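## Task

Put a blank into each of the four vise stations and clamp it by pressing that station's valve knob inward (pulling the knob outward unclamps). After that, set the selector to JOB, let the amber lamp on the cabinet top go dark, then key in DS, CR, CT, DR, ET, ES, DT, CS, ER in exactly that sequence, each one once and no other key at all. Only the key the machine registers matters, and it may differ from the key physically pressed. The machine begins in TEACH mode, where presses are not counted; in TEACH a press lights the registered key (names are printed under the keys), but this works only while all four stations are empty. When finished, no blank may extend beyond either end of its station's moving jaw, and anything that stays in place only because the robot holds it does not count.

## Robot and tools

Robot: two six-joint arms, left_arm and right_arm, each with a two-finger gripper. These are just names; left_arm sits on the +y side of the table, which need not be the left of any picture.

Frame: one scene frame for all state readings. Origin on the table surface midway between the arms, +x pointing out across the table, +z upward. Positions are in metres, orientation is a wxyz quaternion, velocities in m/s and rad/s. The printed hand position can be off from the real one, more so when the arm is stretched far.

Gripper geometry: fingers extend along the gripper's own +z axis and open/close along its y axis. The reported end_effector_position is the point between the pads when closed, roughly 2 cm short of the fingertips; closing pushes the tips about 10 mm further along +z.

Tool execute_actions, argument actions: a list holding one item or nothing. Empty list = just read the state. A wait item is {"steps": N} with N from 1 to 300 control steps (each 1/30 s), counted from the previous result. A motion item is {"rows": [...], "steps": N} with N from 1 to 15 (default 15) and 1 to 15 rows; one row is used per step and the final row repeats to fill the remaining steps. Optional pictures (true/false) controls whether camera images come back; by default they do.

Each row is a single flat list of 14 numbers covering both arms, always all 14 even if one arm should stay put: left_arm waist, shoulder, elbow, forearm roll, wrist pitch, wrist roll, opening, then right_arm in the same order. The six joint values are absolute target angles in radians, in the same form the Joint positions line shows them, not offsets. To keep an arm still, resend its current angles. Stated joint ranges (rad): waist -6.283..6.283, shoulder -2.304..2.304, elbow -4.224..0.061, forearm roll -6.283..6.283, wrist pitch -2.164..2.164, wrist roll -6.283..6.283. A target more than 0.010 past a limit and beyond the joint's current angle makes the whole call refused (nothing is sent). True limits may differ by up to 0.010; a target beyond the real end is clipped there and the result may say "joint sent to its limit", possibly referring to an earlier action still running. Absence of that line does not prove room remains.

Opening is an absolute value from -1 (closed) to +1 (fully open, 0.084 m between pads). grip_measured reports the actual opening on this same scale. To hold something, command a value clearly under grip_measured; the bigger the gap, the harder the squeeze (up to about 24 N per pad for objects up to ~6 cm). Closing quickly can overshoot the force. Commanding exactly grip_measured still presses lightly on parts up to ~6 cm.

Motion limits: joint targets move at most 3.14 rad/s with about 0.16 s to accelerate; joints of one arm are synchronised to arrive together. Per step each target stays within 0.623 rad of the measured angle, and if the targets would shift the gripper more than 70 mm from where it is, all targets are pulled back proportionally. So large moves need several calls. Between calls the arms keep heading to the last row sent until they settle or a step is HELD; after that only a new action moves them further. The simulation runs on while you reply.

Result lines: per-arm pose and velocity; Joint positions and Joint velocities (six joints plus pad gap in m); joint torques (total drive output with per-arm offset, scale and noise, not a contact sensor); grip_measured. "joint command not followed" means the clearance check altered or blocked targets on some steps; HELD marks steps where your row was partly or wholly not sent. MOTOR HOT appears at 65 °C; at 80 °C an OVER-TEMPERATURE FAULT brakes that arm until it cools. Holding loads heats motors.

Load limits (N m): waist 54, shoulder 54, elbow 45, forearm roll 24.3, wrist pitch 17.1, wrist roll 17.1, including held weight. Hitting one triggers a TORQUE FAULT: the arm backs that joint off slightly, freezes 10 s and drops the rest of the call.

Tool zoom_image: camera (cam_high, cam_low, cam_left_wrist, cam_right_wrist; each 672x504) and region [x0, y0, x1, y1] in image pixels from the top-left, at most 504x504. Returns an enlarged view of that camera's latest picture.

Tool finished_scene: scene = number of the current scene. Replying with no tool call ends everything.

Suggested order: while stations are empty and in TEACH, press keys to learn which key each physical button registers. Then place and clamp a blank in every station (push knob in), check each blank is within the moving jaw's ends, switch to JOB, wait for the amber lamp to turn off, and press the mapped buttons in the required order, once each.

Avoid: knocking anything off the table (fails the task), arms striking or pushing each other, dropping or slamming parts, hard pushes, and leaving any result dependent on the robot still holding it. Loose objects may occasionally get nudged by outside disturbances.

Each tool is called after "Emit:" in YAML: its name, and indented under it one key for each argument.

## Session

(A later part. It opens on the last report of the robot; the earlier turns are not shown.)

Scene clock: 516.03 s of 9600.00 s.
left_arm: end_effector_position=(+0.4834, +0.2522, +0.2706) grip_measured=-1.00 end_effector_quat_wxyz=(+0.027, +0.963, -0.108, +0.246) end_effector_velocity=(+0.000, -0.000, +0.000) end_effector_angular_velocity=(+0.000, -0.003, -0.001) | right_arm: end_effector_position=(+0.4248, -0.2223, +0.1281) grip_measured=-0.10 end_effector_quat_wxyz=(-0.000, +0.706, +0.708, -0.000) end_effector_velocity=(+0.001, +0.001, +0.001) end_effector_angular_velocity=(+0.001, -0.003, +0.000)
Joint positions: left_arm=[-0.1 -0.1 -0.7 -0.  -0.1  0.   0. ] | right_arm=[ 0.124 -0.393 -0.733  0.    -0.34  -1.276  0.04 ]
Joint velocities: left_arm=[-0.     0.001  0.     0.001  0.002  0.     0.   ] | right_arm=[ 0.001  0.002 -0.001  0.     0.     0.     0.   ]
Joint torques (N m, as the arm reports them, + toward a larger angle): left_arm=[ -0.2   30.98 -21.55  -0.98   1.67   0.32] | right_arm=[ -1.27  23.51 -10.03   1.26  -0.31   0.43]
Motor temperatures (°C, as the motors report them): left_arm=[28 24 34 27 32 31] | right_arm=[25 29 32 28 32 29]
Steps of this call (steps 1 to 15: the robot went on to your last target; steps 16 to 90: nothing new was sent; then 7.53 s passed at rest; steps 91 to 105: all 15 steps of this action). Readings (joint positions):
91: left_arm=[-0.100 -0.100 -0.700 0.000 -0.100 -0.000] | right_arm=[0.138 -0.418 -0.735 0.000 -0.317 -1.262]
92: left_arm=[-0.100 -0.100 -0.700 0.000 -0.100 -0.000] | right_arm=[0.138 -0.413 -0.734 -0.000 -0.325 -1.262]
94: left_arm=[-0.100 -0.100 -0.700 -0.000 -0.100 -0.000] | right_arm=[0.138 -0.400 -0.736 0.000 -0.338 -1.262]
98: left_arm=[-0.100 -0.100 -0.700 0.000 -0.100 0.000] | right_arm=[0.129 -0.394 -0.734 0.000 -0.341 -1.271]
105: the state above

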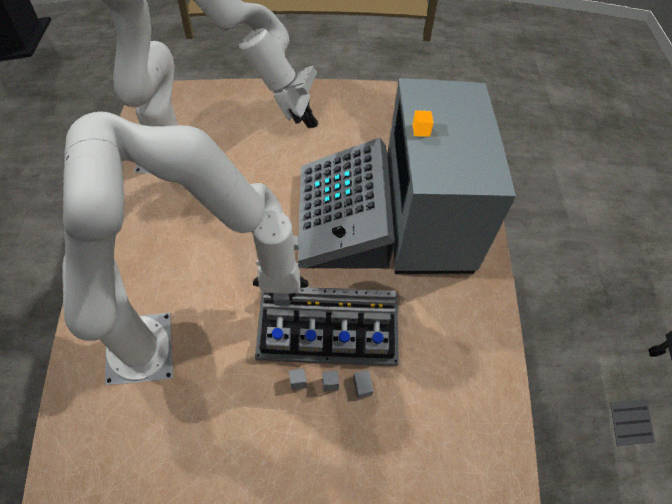

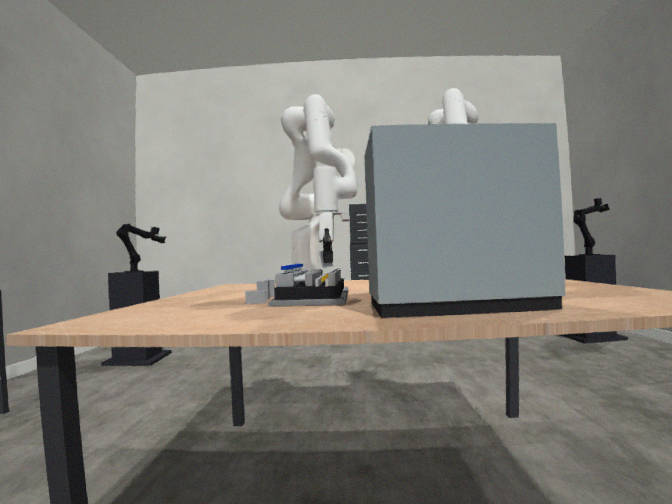

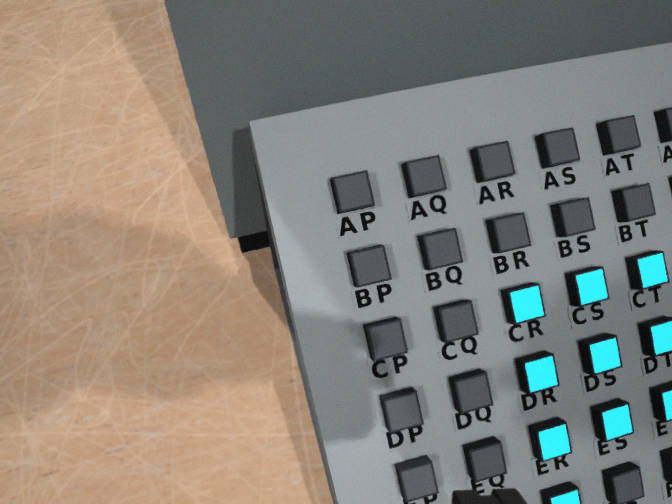

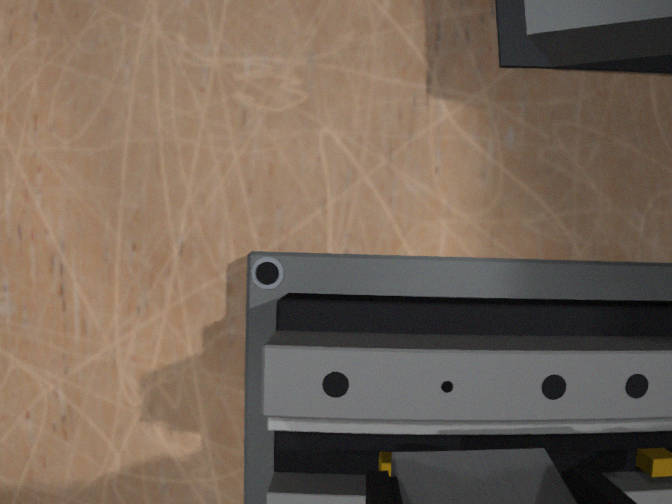

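Emit:
execute_actions:
  actions:
    - {"rows":[[-0.1,-0.1,-0.7,0,-0.1,0,-1,0.125,-0.405,-0.733,0,-0.328,-1.275,-0.5],[-0.1,-0.1,-0.7,0,-0.1,0,-1,0.125,-0.405,-0.733,0,-0.328,-1.275,-0.5],[-0.1,-0.1,-0.7,0,-0.1,0,-1,0.125,-0.405,-0.733,0,-0.328,-1.275,-0.5],[-0.1,-0.1,-0.7,0,-0.1,0,-1,0.125,-0.405,-0.733,0,-0.328,-1.275,-0.5],[-0.1,-0.1,-0.7,0,-0.1,0,-1,0.125,-0.415,-0.732,0,-0.317,-1.275,-0.5],[-0.1,-0.1,-0.7,0,-0.1,0,-1,0.125,-0.415,-0.732,0,-0.317,-1.275,-0.5],[-0.1,-0.1,-0.7,0,-0.1,0,-1,0.125,-0.415,-0.732,0,-0.317,-1.275,-0.5],[-0.1,-0.1,-0.7,0,-0.1,0,-1,0.125,-0.415,-0.732,0,-0.317,-1.275,-0.5],[-0.1,-0.1,-0.7,0,-0.1,0,-1,0.125,-0.424,-0.731,0,-0.307,-1.275,-0.5]],"steps":15}

Emit:
zoom_image:
  camera: "cam_low"
  region: [270,230,370,310]

Scene clock: 528.17 s of 9600.00 s.
left_arm: end_effector_position=(+0.4834, +0.2522, +0.2706) grip_measured=-1.00 end_effector_quat_wxyz=(+0.027, +0.963, -0.108, +0.246) end_effector_velocity=(+0.000, -0.000, +0.000) end_effector_angular_velocity=(+0.001, -0.001, -0.002) | right_arm: end_effector_position=(+0.4241, -0.2221, +0.1143) grip_measured=-0.10 end_effector_quat_wxyz=(-0.000, +0.706, +0.708, -0.000) end_effector_velocity=(+0.002, +0.001, +0.000) end_effector_angular_velocity=(+0.002, -0.007, +0.001)
Joint positions: left_arm=[-0.1 -0.1 -0.7 -0.  -0.1 -0.   0. ] | right_arm=[ 0.125 -0.424 -0.731 -0.    -0.307 -1.275  0.04 ]
Joint velocities: left_arm=[ 0.     0.    -0.     0.     0.     0.002  0.   ] | right_arm=[ 0.001 -0.001 -0.002 -0.     0.006  0.    -0.   ]
Joint torques (N m, as the arm reports them, + toward a larger angle): left_arm=[  0.61  31.21 -21.59  -0.89   1.72   0.26] | right_arm=[-0.21 28.11 -9.76  2.29 -0.26  0.58]
Motor temperatures (°C, as the motors report them): left_arm=[28 24 34 27 32 31] | right_arm=[25 29 32 28 32 29]
Steps of this call (steps 1 to 15: the robot went on to your last target; steps 16 to 90: nothing new was sent; then 8.63 s passed at rest; steps 91 to 105: all 15 steps of this action). Readings (joint positions):
91: left_arm=[-0.100 -0.100 -0.700 -0.000 -0.100 0.000] | right_arm=[0.124 -0.393 -0.733 -0.000 -0.339 -1.276]
92: left_arm=[-0.100 -0.100 -0.700 0.000 -0.100 0.000] | right_arm=[0.124 -0.397 -0.733 0.000 -0.336 -1.276]
94: left_arm=[-0.100 -0.100 -0.700 -0.000 -0.100 -0.000] | right_arm=[0.125 -0.403 -0.733 -0.000 -0.330 -1.275]
98: left_arm=[-0.100 -0.100 -0.700 0.000 -0.100 -0.000] | right_arm=[0.125 -0.413 -0.732 -0.000 -0.319 -1.275]
105: the state above

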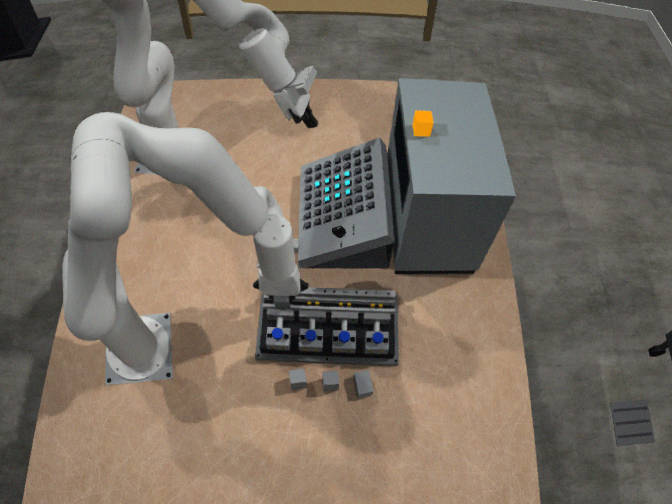

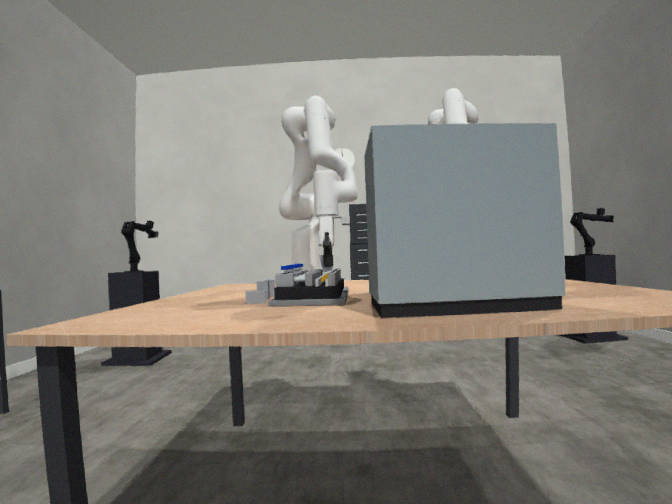

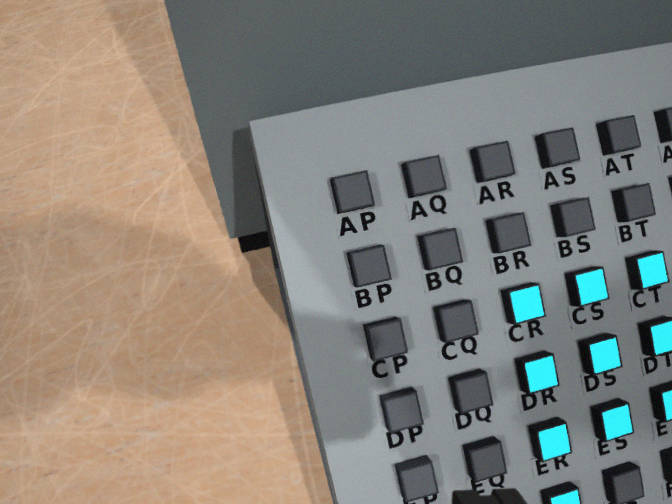

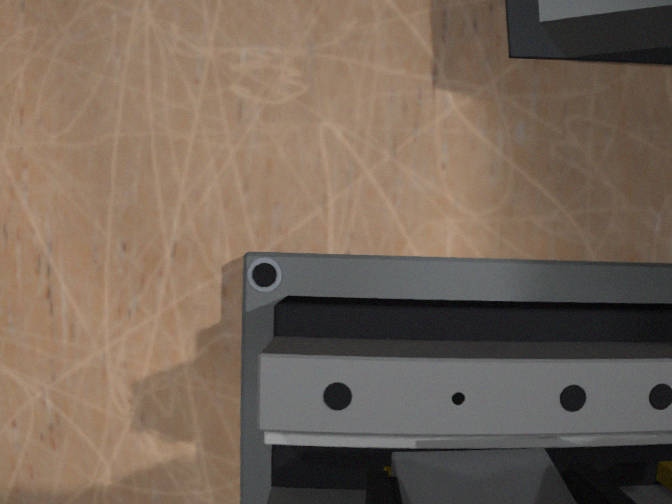

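Region (270, 230, 370, 310) of cam_low's 672x504 image, scaled by 5.040, with more detail than that image has; it fills the top 403 rows of this view, and the rest is white.

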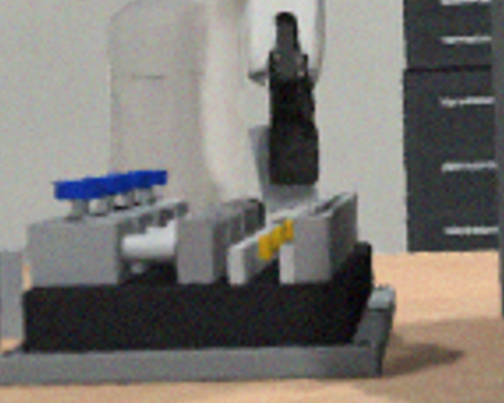

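Emit:
execute_actions:
  actions: []

Scene clock: 555.20 s of 9600.00 s.
left_arm: end_effector_position=(+0.4834, +0.2522, +0.2706) grip_measured=-1.00 end_effector_quat_wxyz=(+0.027, +0.963, -0.108, +0.246) end_effector_velocity=(-0.000, +0.000, -0.001) end_effector_angular_velocity=(+0.001, +0.002, -0.001) | right_arm: end_effector_position=(+0.4242, -0.2221, +0.1142) grip_measured=-0.10 end_effector_quat_wxyz=(+0.000, +0.706, +0.708, -0.000) end_effector_velocity=(-0.000, +0.000, +0.000) end_effector_angular_velocity=(+0.000, -0.000, +0.000)
Joint positions: left_arm=[-0.1 -0.1 -0.7 -0.  -0.1 -0.   0. ] | right_arm=[ 0.125 -0.424 -0.731 -0.    -0.307 -1.275  0.04 ]
Joint velocities: left_arm=[-0.    -0.002  0.     0.     0.     0.001  0.   ] | right_arm=[ 0.  0.  0.  0.  0. -0. -0.]
Joint torques (N m, as the arm reports them, + toward a larger angle): left_arm=[  1.11  31.04 -21.54  -0.93   1.79   0.23] | right_arm=[ -1.56  28.2  -10.61   1.59  -0.3    0.53]
Motor temperatures (°C, as the motors report them): left_arm=[28 24 34 27 32 31] | right_arm=[25 29 32 28 32 29]
Steps of this call (steps 1 to 15: the robot went on to your last target; steps 16 to 90: nothing new was sent; then 24.03 s passed at rest). Readings (joint positions):
1: left_arm=[-0.100 -0.100 -0.700 -0.000 -0.100 -0.000] | right_arm=[0.125 -0.424 -0.731 -0.000 -0.307 -1.275]
2: left_arm=[-0.100 -0.100 -0.700 -0.000 -0.100 0.000] | right_arm=[0.125 -0.424 -0.731 0.000 -0.307 -1.275]
4: left_arm=[-0.100 -0.100 -0.700 0.000 -0.100 -0.000] | right_arm=[0.125 -0.424 -0.731 0.000 -0.307 -1.275]
8: left_arm=[-0.100 -0.100 -0.700 -0.000 -0.100 -0.000] | right_arm=[0.125 -0.424 -0.731 0.000 -0.307 -1.275]
90: the state above
All arms were judged still, so your last target was given up. Only a new action makes them travel on or press farther. Fingers that are still opening or closing keep moving.

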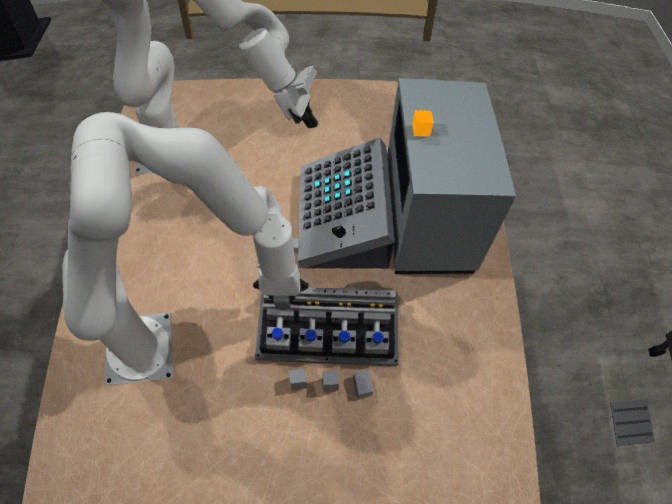

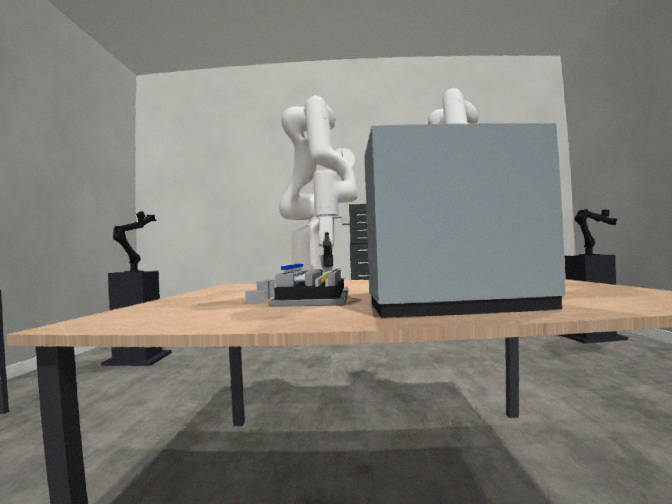

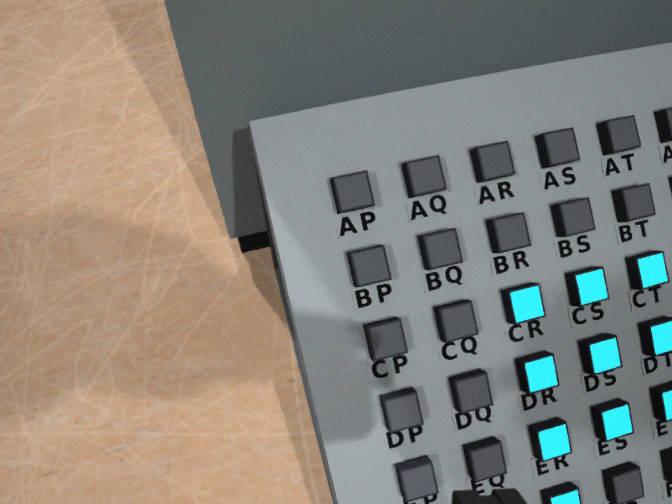

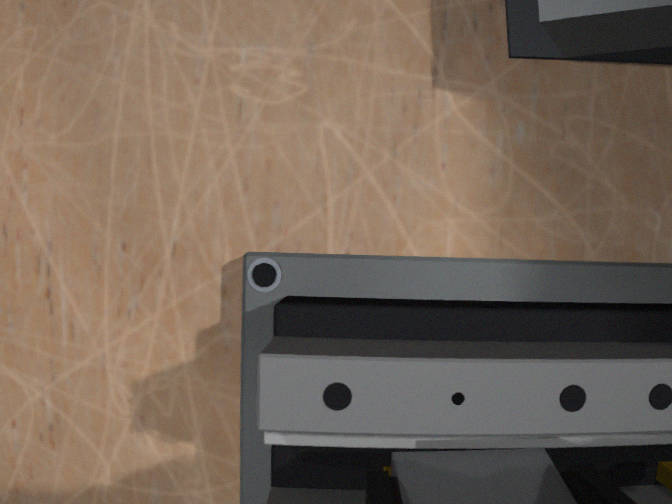

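Emit:
execute_actions:
  actions:
    - {"rows":[[-0.1,-0.1,-0.7,0,-0.1,0,-1,0.125,-0.413,-0.732,0,-0.319,-1.275,-0.5],[-0.1,-0.1,-0.7,0,-0.1,0,-1,0.125,-0.413,-0.732,0,-0.319,-1.275,-0.5],[-0.1,-0.1,-0.7,0,-0.1,0,-1,0.125,-0.413,-0.732,0,-0.319,-1.275,-0.5],[-0.1,-0.1,-0.7,0,-0.1,0,-1,0.125,-0.402,-0.733,0,-0.331,-1.275,-0.5]],"steps":15}

Emit:
zoom_image:
  camera: "cam_low"
  region: [270,230,370,310]

Scene clock: 561.47 s of 9600.00 s.
left_arm: end_effector_position=(+0.4834, +0.2522, +0.2706) grip_measured=-1.00 end_effector_quat_wxyz=(+0.027, +0.963, -0.108, +0.246) end_effector_velocity=(+0.000, -0.000, +0.001) end_effector_angular_velocity=(-0.001, -0.002, +0.001) | right_arm: end_effector_position=(+0.4248, -0.2219, +0.1242) grip_measured=-0.10 end_effector_quat_wxyz=(-0.000, +0.706, +0.708, -0.000) end_effector_velocity=(+0.000, +0.000, +0.000) end_effector_angular_velocity=(-0.000, +0.000, +0.000)
Joint positions: left_arm=[-0.1 -0.1 -0.7  0.  -0.1 -0.   0. ] | right_arm=[ 0.125 -0.402 -0.733 -0.    -0.331 -1.275  0.04 ]
Joint velocities: left_arm=[ 0.     0.002 -0.001 -0.     0.    -0.001  0.   ] | right_arm=[ 0. -0. -0. -0. -0. -0.  0.]
Joint torques (N m, as the arm reports them, + toward a larger angle): left_arm=[  0.88  30.85 -21.37  -0.97   1.82   0.25] | right_arm=[ 0.82 28.64 -9.58  1.51 -0.47  0.52]
Motor temperatures (°C, as the motors report them): left_arm=[28 24 34 27 32 31] | right_arm=[25 29 32 28 32 29]
Steps of this call (steps 1 to 90: nothing new was sent; then 2.77 s passed at rest; steps 91 to 105: all 15 steps of this action). Readings (joint positions):
91: left_arm=[-0.100 -0.100 -0.700 -0.000 -0.100 0.000] | right_arm=[0.125 -0.424 -0.731 -0.000 -0.308 -1.275]
92: left_arm=[-0.100 -0.100 -0.700 -0.000 -0.100 0.000] | right_arm=[0.125 -0.421 -0.731 -0.000 -0.311 -1.275]
94: left_arm=[-0.100 -0.100 -0.700 -0.000 -0.100 0.000] | right_arm=[0.125 -0.414 -0.732 0.000 -0.317 -1.275]
98: left_arm=[-0.100 -0.100 -0.700 0.000 -0.100 -0.000] | right_arm=[0.125 -0.403 -0.733 0.000 -0.330 -1.275]
105: the state above

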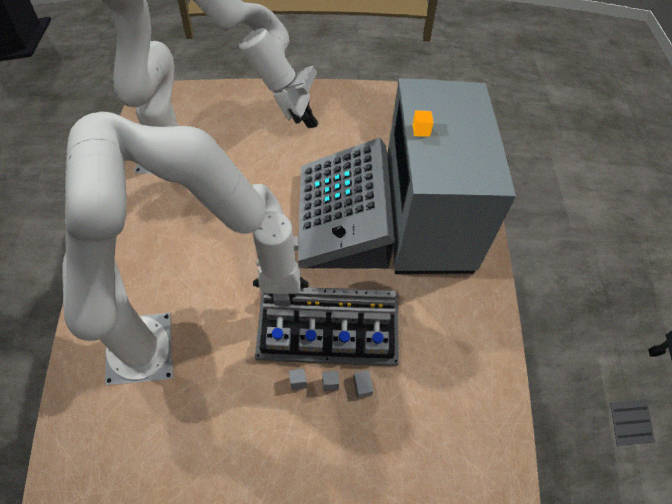

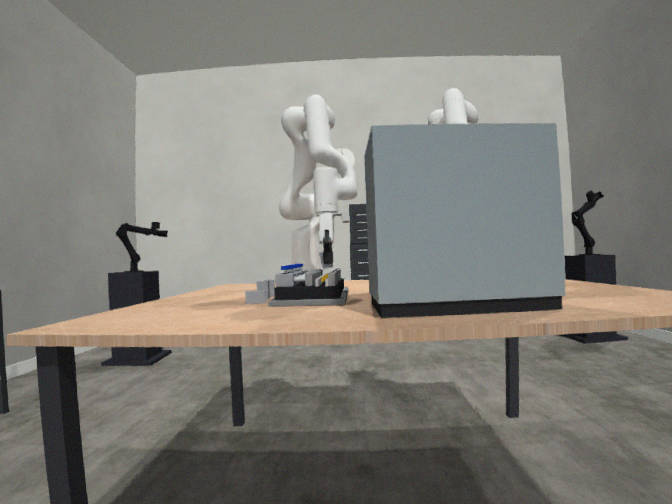

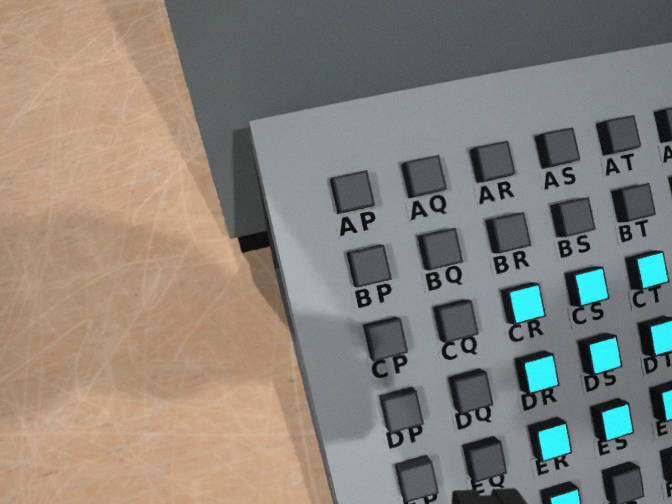

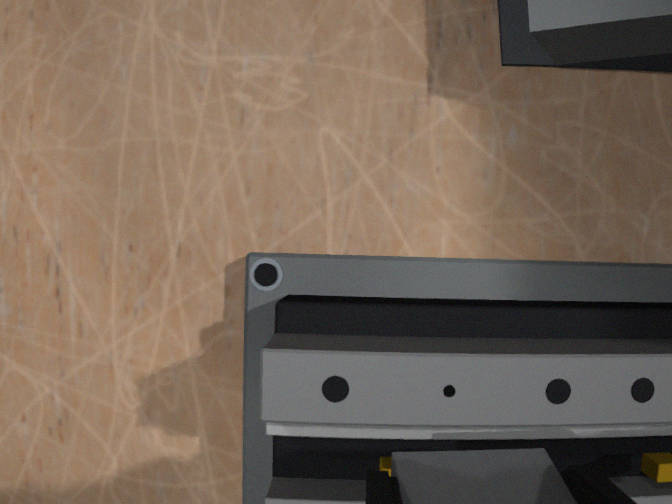

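Region (270, 230, 370, 310) of cam_low's 672x504 image, scaled by 5.040, with more detail than that image has; it fills the top 403 rows of this view, and the rest is white.

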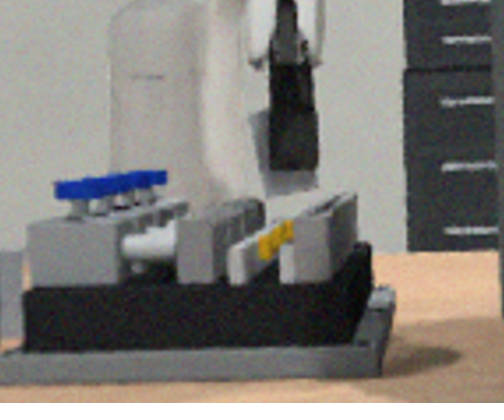

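Emit:
execute_actions:
  actions:
    - {"rows":[[-0.1,-0.1,-0.7,0,-0.1,0,-1,0.125,-0.424,-0.731,0,-0.307,-1.275,-0.5],[-0.1,-0.1,-0.7,0,-0.1,0,-1,0.125,-0.424,-0.731,0,-0.307,-1.275,-0.5],[-0.1,-0.1,-0.7,0,-0.1,0,-1,0.125,-0.424,-0.731,0,-0.307,-1.275,-0.5],[-0.1,-0.1,-0.7,0,-0.1,0,-1,0.125,-0.435,-0.730,0,-0.295,-1.275,-0.5],[-0.1,-0.1,-0.7,0,-0.1,0,-1,0.125,-0.435,-0.730,0,-0.295,-1.275,-0.5],[-0.1,-0.1,-0.7,0,-0.1,0,-1,0.125,-0.435,-0.730,0,-0.295,-1.275,-0.5],[-0.1,-0.1,-0.7,0,-0.1,0,-1,0.125,-0.446,-0.729,0,-0.283,-1.275,-0.5],[-0.1,-0.1,-0.7,0,-0.1,0,-1,0.125,-0.446,-0.729,0,-0.283,-1.275,-0.5],[-0.1,-0.1,-0.7,0,-0.1,0,-1,0.125,-0.446,-0.729,0,-0.283,-1.275,-0.5],[-0.1,-0.1,-0.7,0,-0.1,0,-1,0.125,-0.457,-0.728,0,-0.271,-1.275,-0.5]],"steps":15}

Emit:
zoom_image:
  camera: "cam_low"
  region: [270,230,370,310]

Scene clock: 574.17 s of 9600.00 s.
left_arm: end_effector_position=(+0.4834, +0.2522, +0.2706) grip_measured=-1.00 end_effector_quat_wxyz=(+0.027, +0.963, -0.108, +0.246) end_effector_velocity=(-0.000, +0.000, -0.001) end_effector_angular_velocity=(+0.000, +0.003, +0.000) | right_arm: end_effector_position=(+0.4237, -0.2222, +0.1000) grip_measured=-0.10 end_effector_quat_wxyz=(+0.001, +0.706, +0.708, +0.001) end_effector_velocity=(-0.001, -0.000, -0.006) end_effector_angular_velocity=(+0.001, -0.002, +0.001)
Joint positions: left_arm=[-0.1 -0.1 -0.7  0.  -0.1 -0.   0. ] | right_arm=[ 0.125 -0.456 -0.729  0.    -0.271 -1.275  0.04 ]
Joint velocities: left_arm=[ 0.    -0.002  0.    -0.    -0.001 -0.     0.   ] | right_arm=[ 0.    -0.011  0.003 -0.     0.016 -0.     0.   ]
Joint torques (N m, as the arm reports them, + toward a larger angle): left_arm=[  0.32  30.32 -21.32  -0.76   1.65   0.24] | right_arm=[-0.6  22.15 -5.85  1.97 -0.6   0.62]
Motor temperatures (°C, as the motors report them): left_arm=[28 24 34 27 32 31] | right_arm=[25 29 32 28 32 29]
Steps of this call (steps 1 to 15: the robot went on to your last target; steps 16 to 90: nothing new was sent; then 9.20 s passed at rest; steps 91 to 105: all 15 steps of this action). Readings (joint positions):
91: left_arm=[-0.100 -0.100 -0.700 0.000 -0.100 0.000] | right_arm=[0.125 -0.403 -0.733 0.000 -0.330 -1.275]
92: left_arm=[-0.100 -0.100 -0.700 -0.000 -0.100 -0.000] | right_arm=[0.125 -0.408 -0.733 0.000 -0.323 -1.275]
94: left_arm=[-0.100 -0.100 -0.700 -0.000 -0.100 0.000] | right_arm=[0.125 -0.421 -0.731 -0.000 -0.311 -1.275]
98: left_arm=[-0.100 -0.100 -0.700 0.000 -0.100 -0.000] | right_arm=[0.125 -0.438 -0.730 -0.000 -0.292 -1.275]
105: the state above

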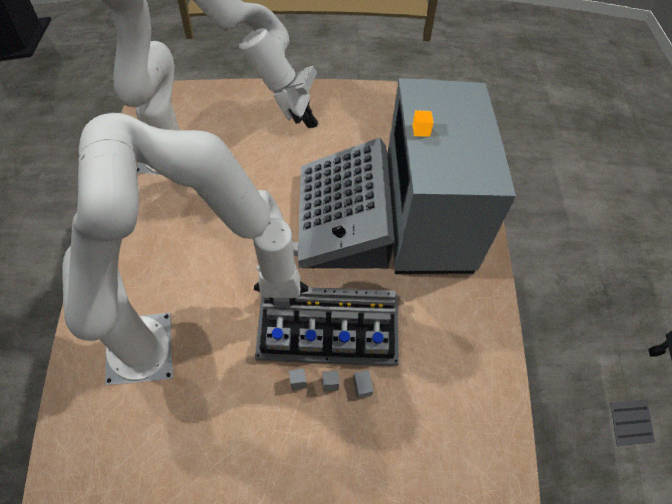

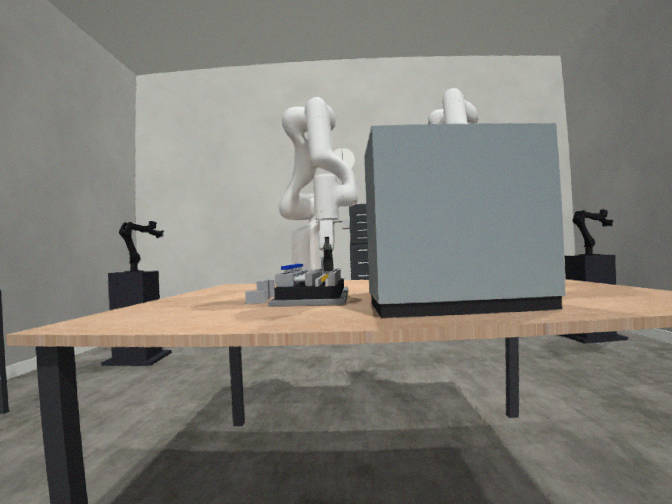

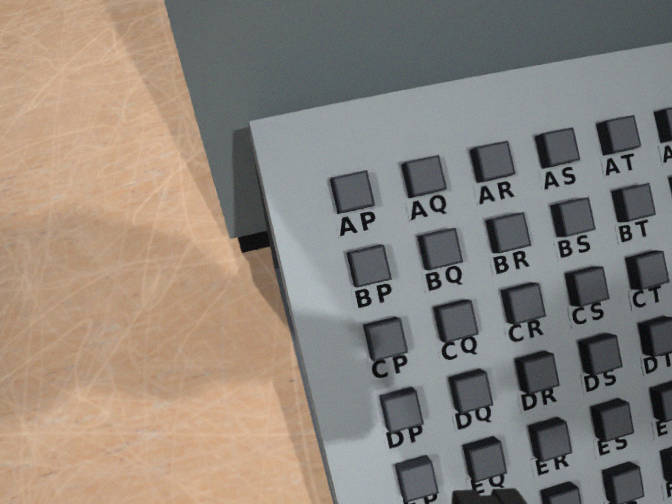

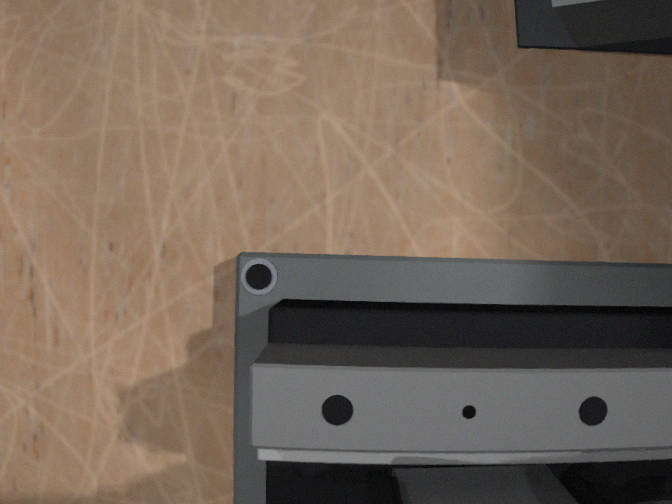

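Region (270, 230, 370, 310) of cam_low's 672x504 image, scaled by 5.040, with more detail than that image has; it fills the top 403 rows of this view, and the rest is white.

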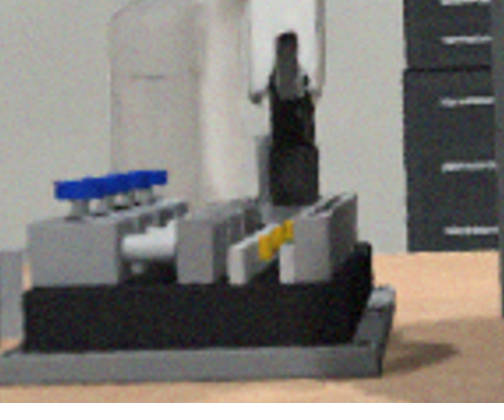

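Emit:
execute_actions:
  actions:
    - {"rows":[[-0.1,-0.1,-0.7,0,-0.1,0,-1,0.125,-0.453,-0.728,0,-0.275,-1.275,0.4],[-0.1,-0.1,-0.7,0,-0.1,0,-1,0.125,-0.453,-0.728,0,-0.275,-1.275,0.4],[-0.1,-0.1,-0.7,0,-0.1,0,-1,0.125,-0.453,-0.728,0,-0.275,-1.275,0.4],[-0.1,-0.1,-0.7,0,-0.1,0,-1,0.125,-0.453,-0.728,0,-0.275,-1.275,0.4],[-0.1,-0.1,-0.7,0,-0.1,0,-1,0.125,-0.453,-0.728,0,-0.275,-1.275,0.4],[-0.1,-0.1,-0.7,0,-0.1,0,-1,0.125,-0.453,-0.728,0,-0.275,-1.275,0.4],[-0.1,-0.1,-0.7,0,-0.1,0,-1,0.125,-0.30,-0.739,0,-0.439,-1.275,0.4]],"steps":15}

Emit:
execute_actions:
  actions:
    - {"steps":15}

Emit:
zoom_image:
  camera: "cam_low"
  region: [240,230,370,320]

Emit:
zoom_image:
  camera: "cam_high"
  region: [240,270,410,410]

Scene clock: 580.97 s of 9600.00 s.
left_arm: end_effector_position=(+0.4834, +0.2522, +0.2706) grip_measured=-1.00 end_effector_quat_wxyz=(+0.027, +0.963, -0.108, +0.246) end_effector_velocity=(-0.000, +0.000, -0.001) end_effector_angular_velocity=(-0.001, +0.002, +0.002) | right_arm: end_effector_position=(+0.4251, -0.2218, +0.1704) grip_measured=+0.39 end_effector_quat_wxyz=(+0.001, +0.706, +0.708, +0.001) end_effector_velocity=(-0.035, -0.011, -0.017) end_effector_angular_velocity=(-0.031, +0.098, +0.003)
Joint positions: left_arm=[-0.1 -0.1 -0.7 -0.  -0.1 -0.   0. ] | right_arm=[ 0.125 -0.3   -0.74   0.    -0.437 -1.275  0.061]
Joint velocities: left_arm=[ 0.    -0.001  0.     0.    -0.    -0.002  0.   ] | right_arm=[ 0.    -0.013  0.037 -0.002 -0.054 -0.001 -0.   ]
Joint torques (N m, as the arm reports them, + toward a larger angle): left_arm=[  0.76  30.74 -21.57  -1.09   1.67   0.24] | right_arm=[  0.22  22.13 -10.37   1.66  -0.24   0.39]
Motor temperatures (°C, as the motors report them): left_arm=[28 24 34 27 32 31] | right_arm=[25 29 32 28 32 29]
Steps of this call (steps 1 to 15: the robot went on to your last target; steps 16 to 90: nothing new was sent; then 3.30 s passed at rest; steps 91 to 105: all 15 steps of this action). Readings (joint positions):
91: left_arm=[-0.100 -0.100 -0.700 -0.000 -0.100 -0.000] | right_arm=[0.125 -0.457 -0.728 0.000 -0.271 -1.275]
92: left_arm=[-0.100 -0.100 -0.700 0.000 -0.100 -0.000] | right_arm=[0.125 -0.456 -0.727 -0.000 -0.273 -1.275]
94: left_arm=[-0.100 -0.100 -0.700 -0.000 -0.100 -0.000] | right_arm=[0.125 -0.455 -0.727 -0.000 -0.275 -1.275]
98: left_arm=[-0.100 -0.100 -0.700 -0.000 -0.100 -0.000] | right_arm=[0.125 -0.445 -0.727 -0.000 -0.287 -1.275]
105: the state above

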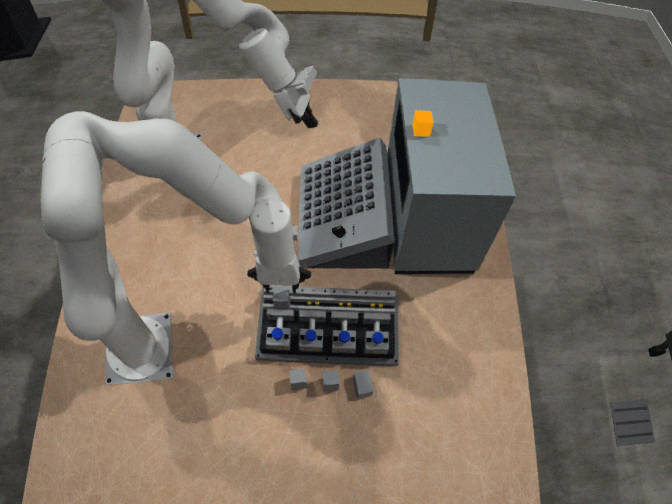

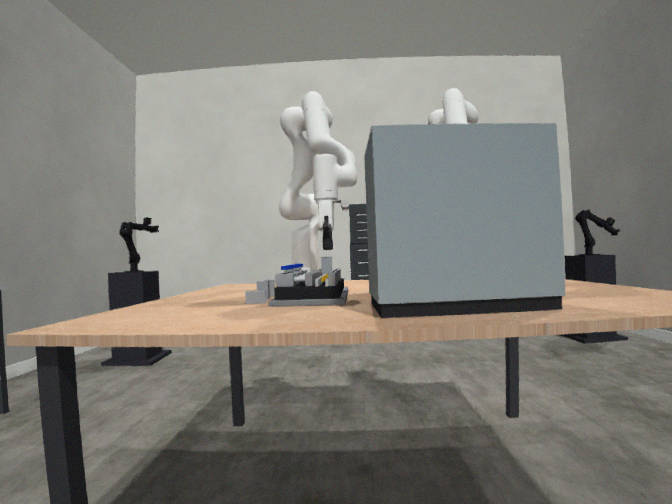

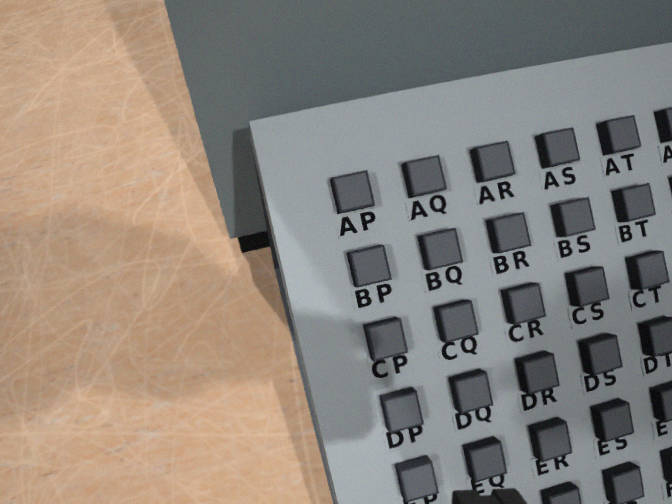

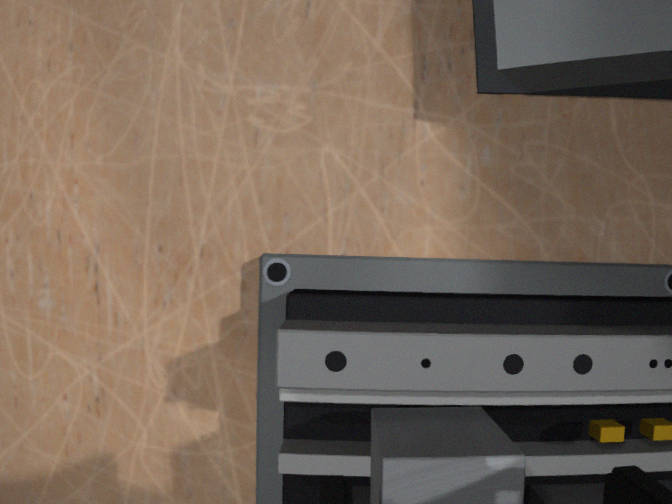

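Scene clock: 581.47 s of 9600.00 s.
left_arm: end_effector_position=(+0.4834, +0.2522, +0.2706) grip_measured=-1.00 end_effector_quat_wxyz=(+0.027, +0.963, -0.108, +0.246) end_effector_velocity=(+0.000, +0.000, +0.000) end_effector_angular_velocity=(+0.001, -0.001, -0.002) | right_arm: end_effector_position=(+0.4241, -0.2221, +0.1702) grip_measured=+0.39 end_effector_quat_wxyz=(-0.000, +0.706, +0.708, -0.000) end_effector_velocity=(+0.000, -0.000, +0.001) end_effector_angular_velocity=(+0.000, -0.001, -0.000)
Joint positions: left_arm=[-0.1 -0.1 -0.7  0.  -0.1  0.   0. ] | right_arm=[ 0.125 -0.3   -0.739 -0.    -0.439 -1.275  0.061]
Joint velocities: left_arm=[0.    0.001 0.    0.    0.    0.002 0.   ] | right_arm=[-0.     0.001 -0.    -0.    -0.001  0.    -0.   ]
Joint torques (N m, as the arm reports them, + toward a larger angle): left_arm=[  0.17  30.41 -21.    -0.93   1.73   0.27] | right_arm=[ -0.87  23.56 -11.03   1.31  -0.26   0.4 ]
Motor temperatures (°C, as the motors report them): left_arm=[28 24 34 27 32 31] | right_arm=[25 29 32 28 32 29]
Steps of this call (steps 1 to 15: the robot went on to your last target). Readings (joint positions):
1: left_arm=[-0.100 -0.100 -0.700 -0.000 -0.100 0.000] | right_arm=[0.125 -0.301 -0.739 -0.000 -0.438 -1.275]
2: left_arm=[-0.100 -0.100 -0.700 0.000 -0.100 -0.000] | right_arm=[0.125 -0.302 -0.738 -0.000 -0.439 -1.275]
4: left_arm=[-0.100 -0.100 -0.700 0.000 -0.100 0.000] | right_arm=[0.125 -0.302 -0.738 -0.000 -0.439 -1.275]
8: left_arm=[-0.100 -0.100 -0.700 -0.000 -0.100 0.000] | right_arm=[0.125 -0.301 -0.739 -0.000 -0.439 -1.275]
15: the state above
All arms were judged still, so your last target was given up. Only a new action makes them travel on or press farther. Fingers that are still opening or closing keep moving.

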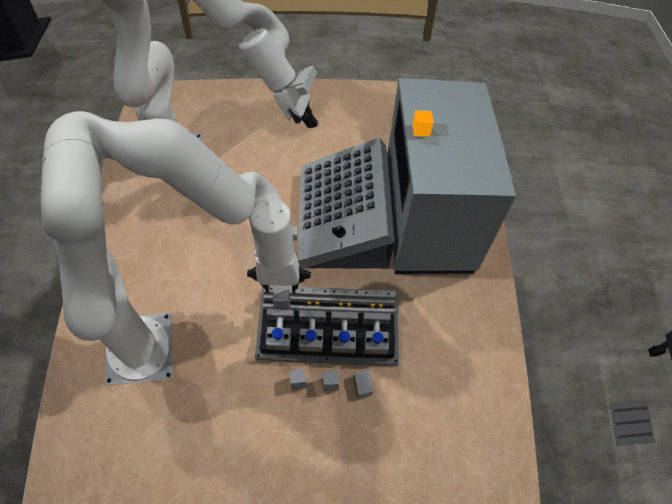

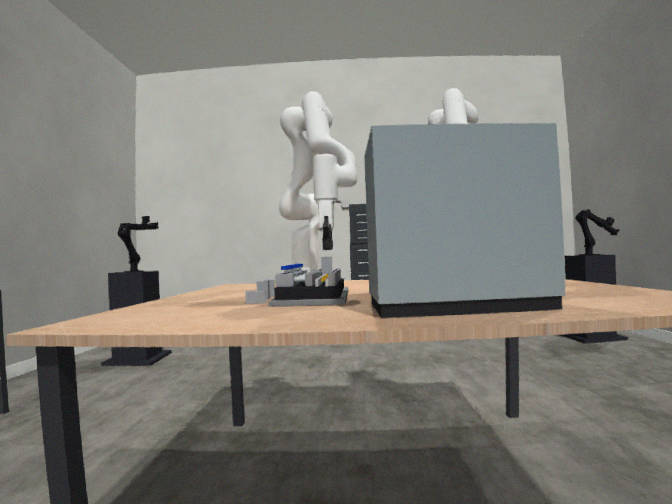

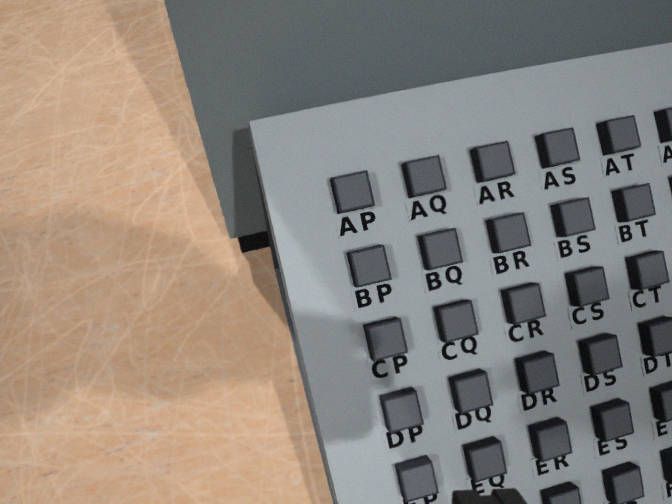

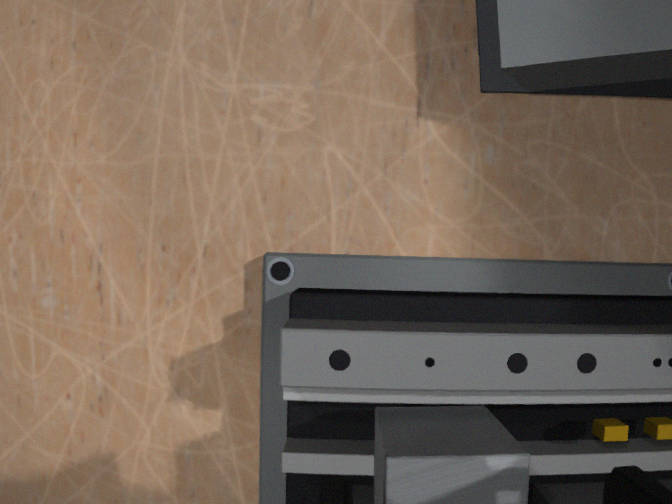

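Region (240, 230, 370, 320) of cam_low's 672x504 image, scaled by 3.877, with more detail than that image has; it fills the top 349 rows of this view, and the rest is white.

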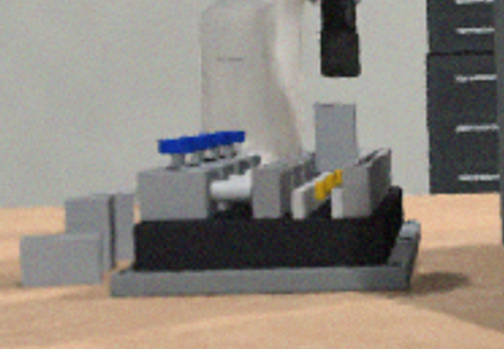

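Region (240, 270, 410, 410) of cam_high's 672x504 image, scaled by 2.965, with more detail than that image has; it fills the top 415 rows of this view, and the rest is white.

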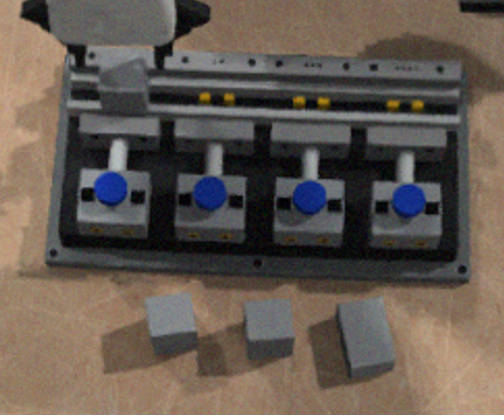

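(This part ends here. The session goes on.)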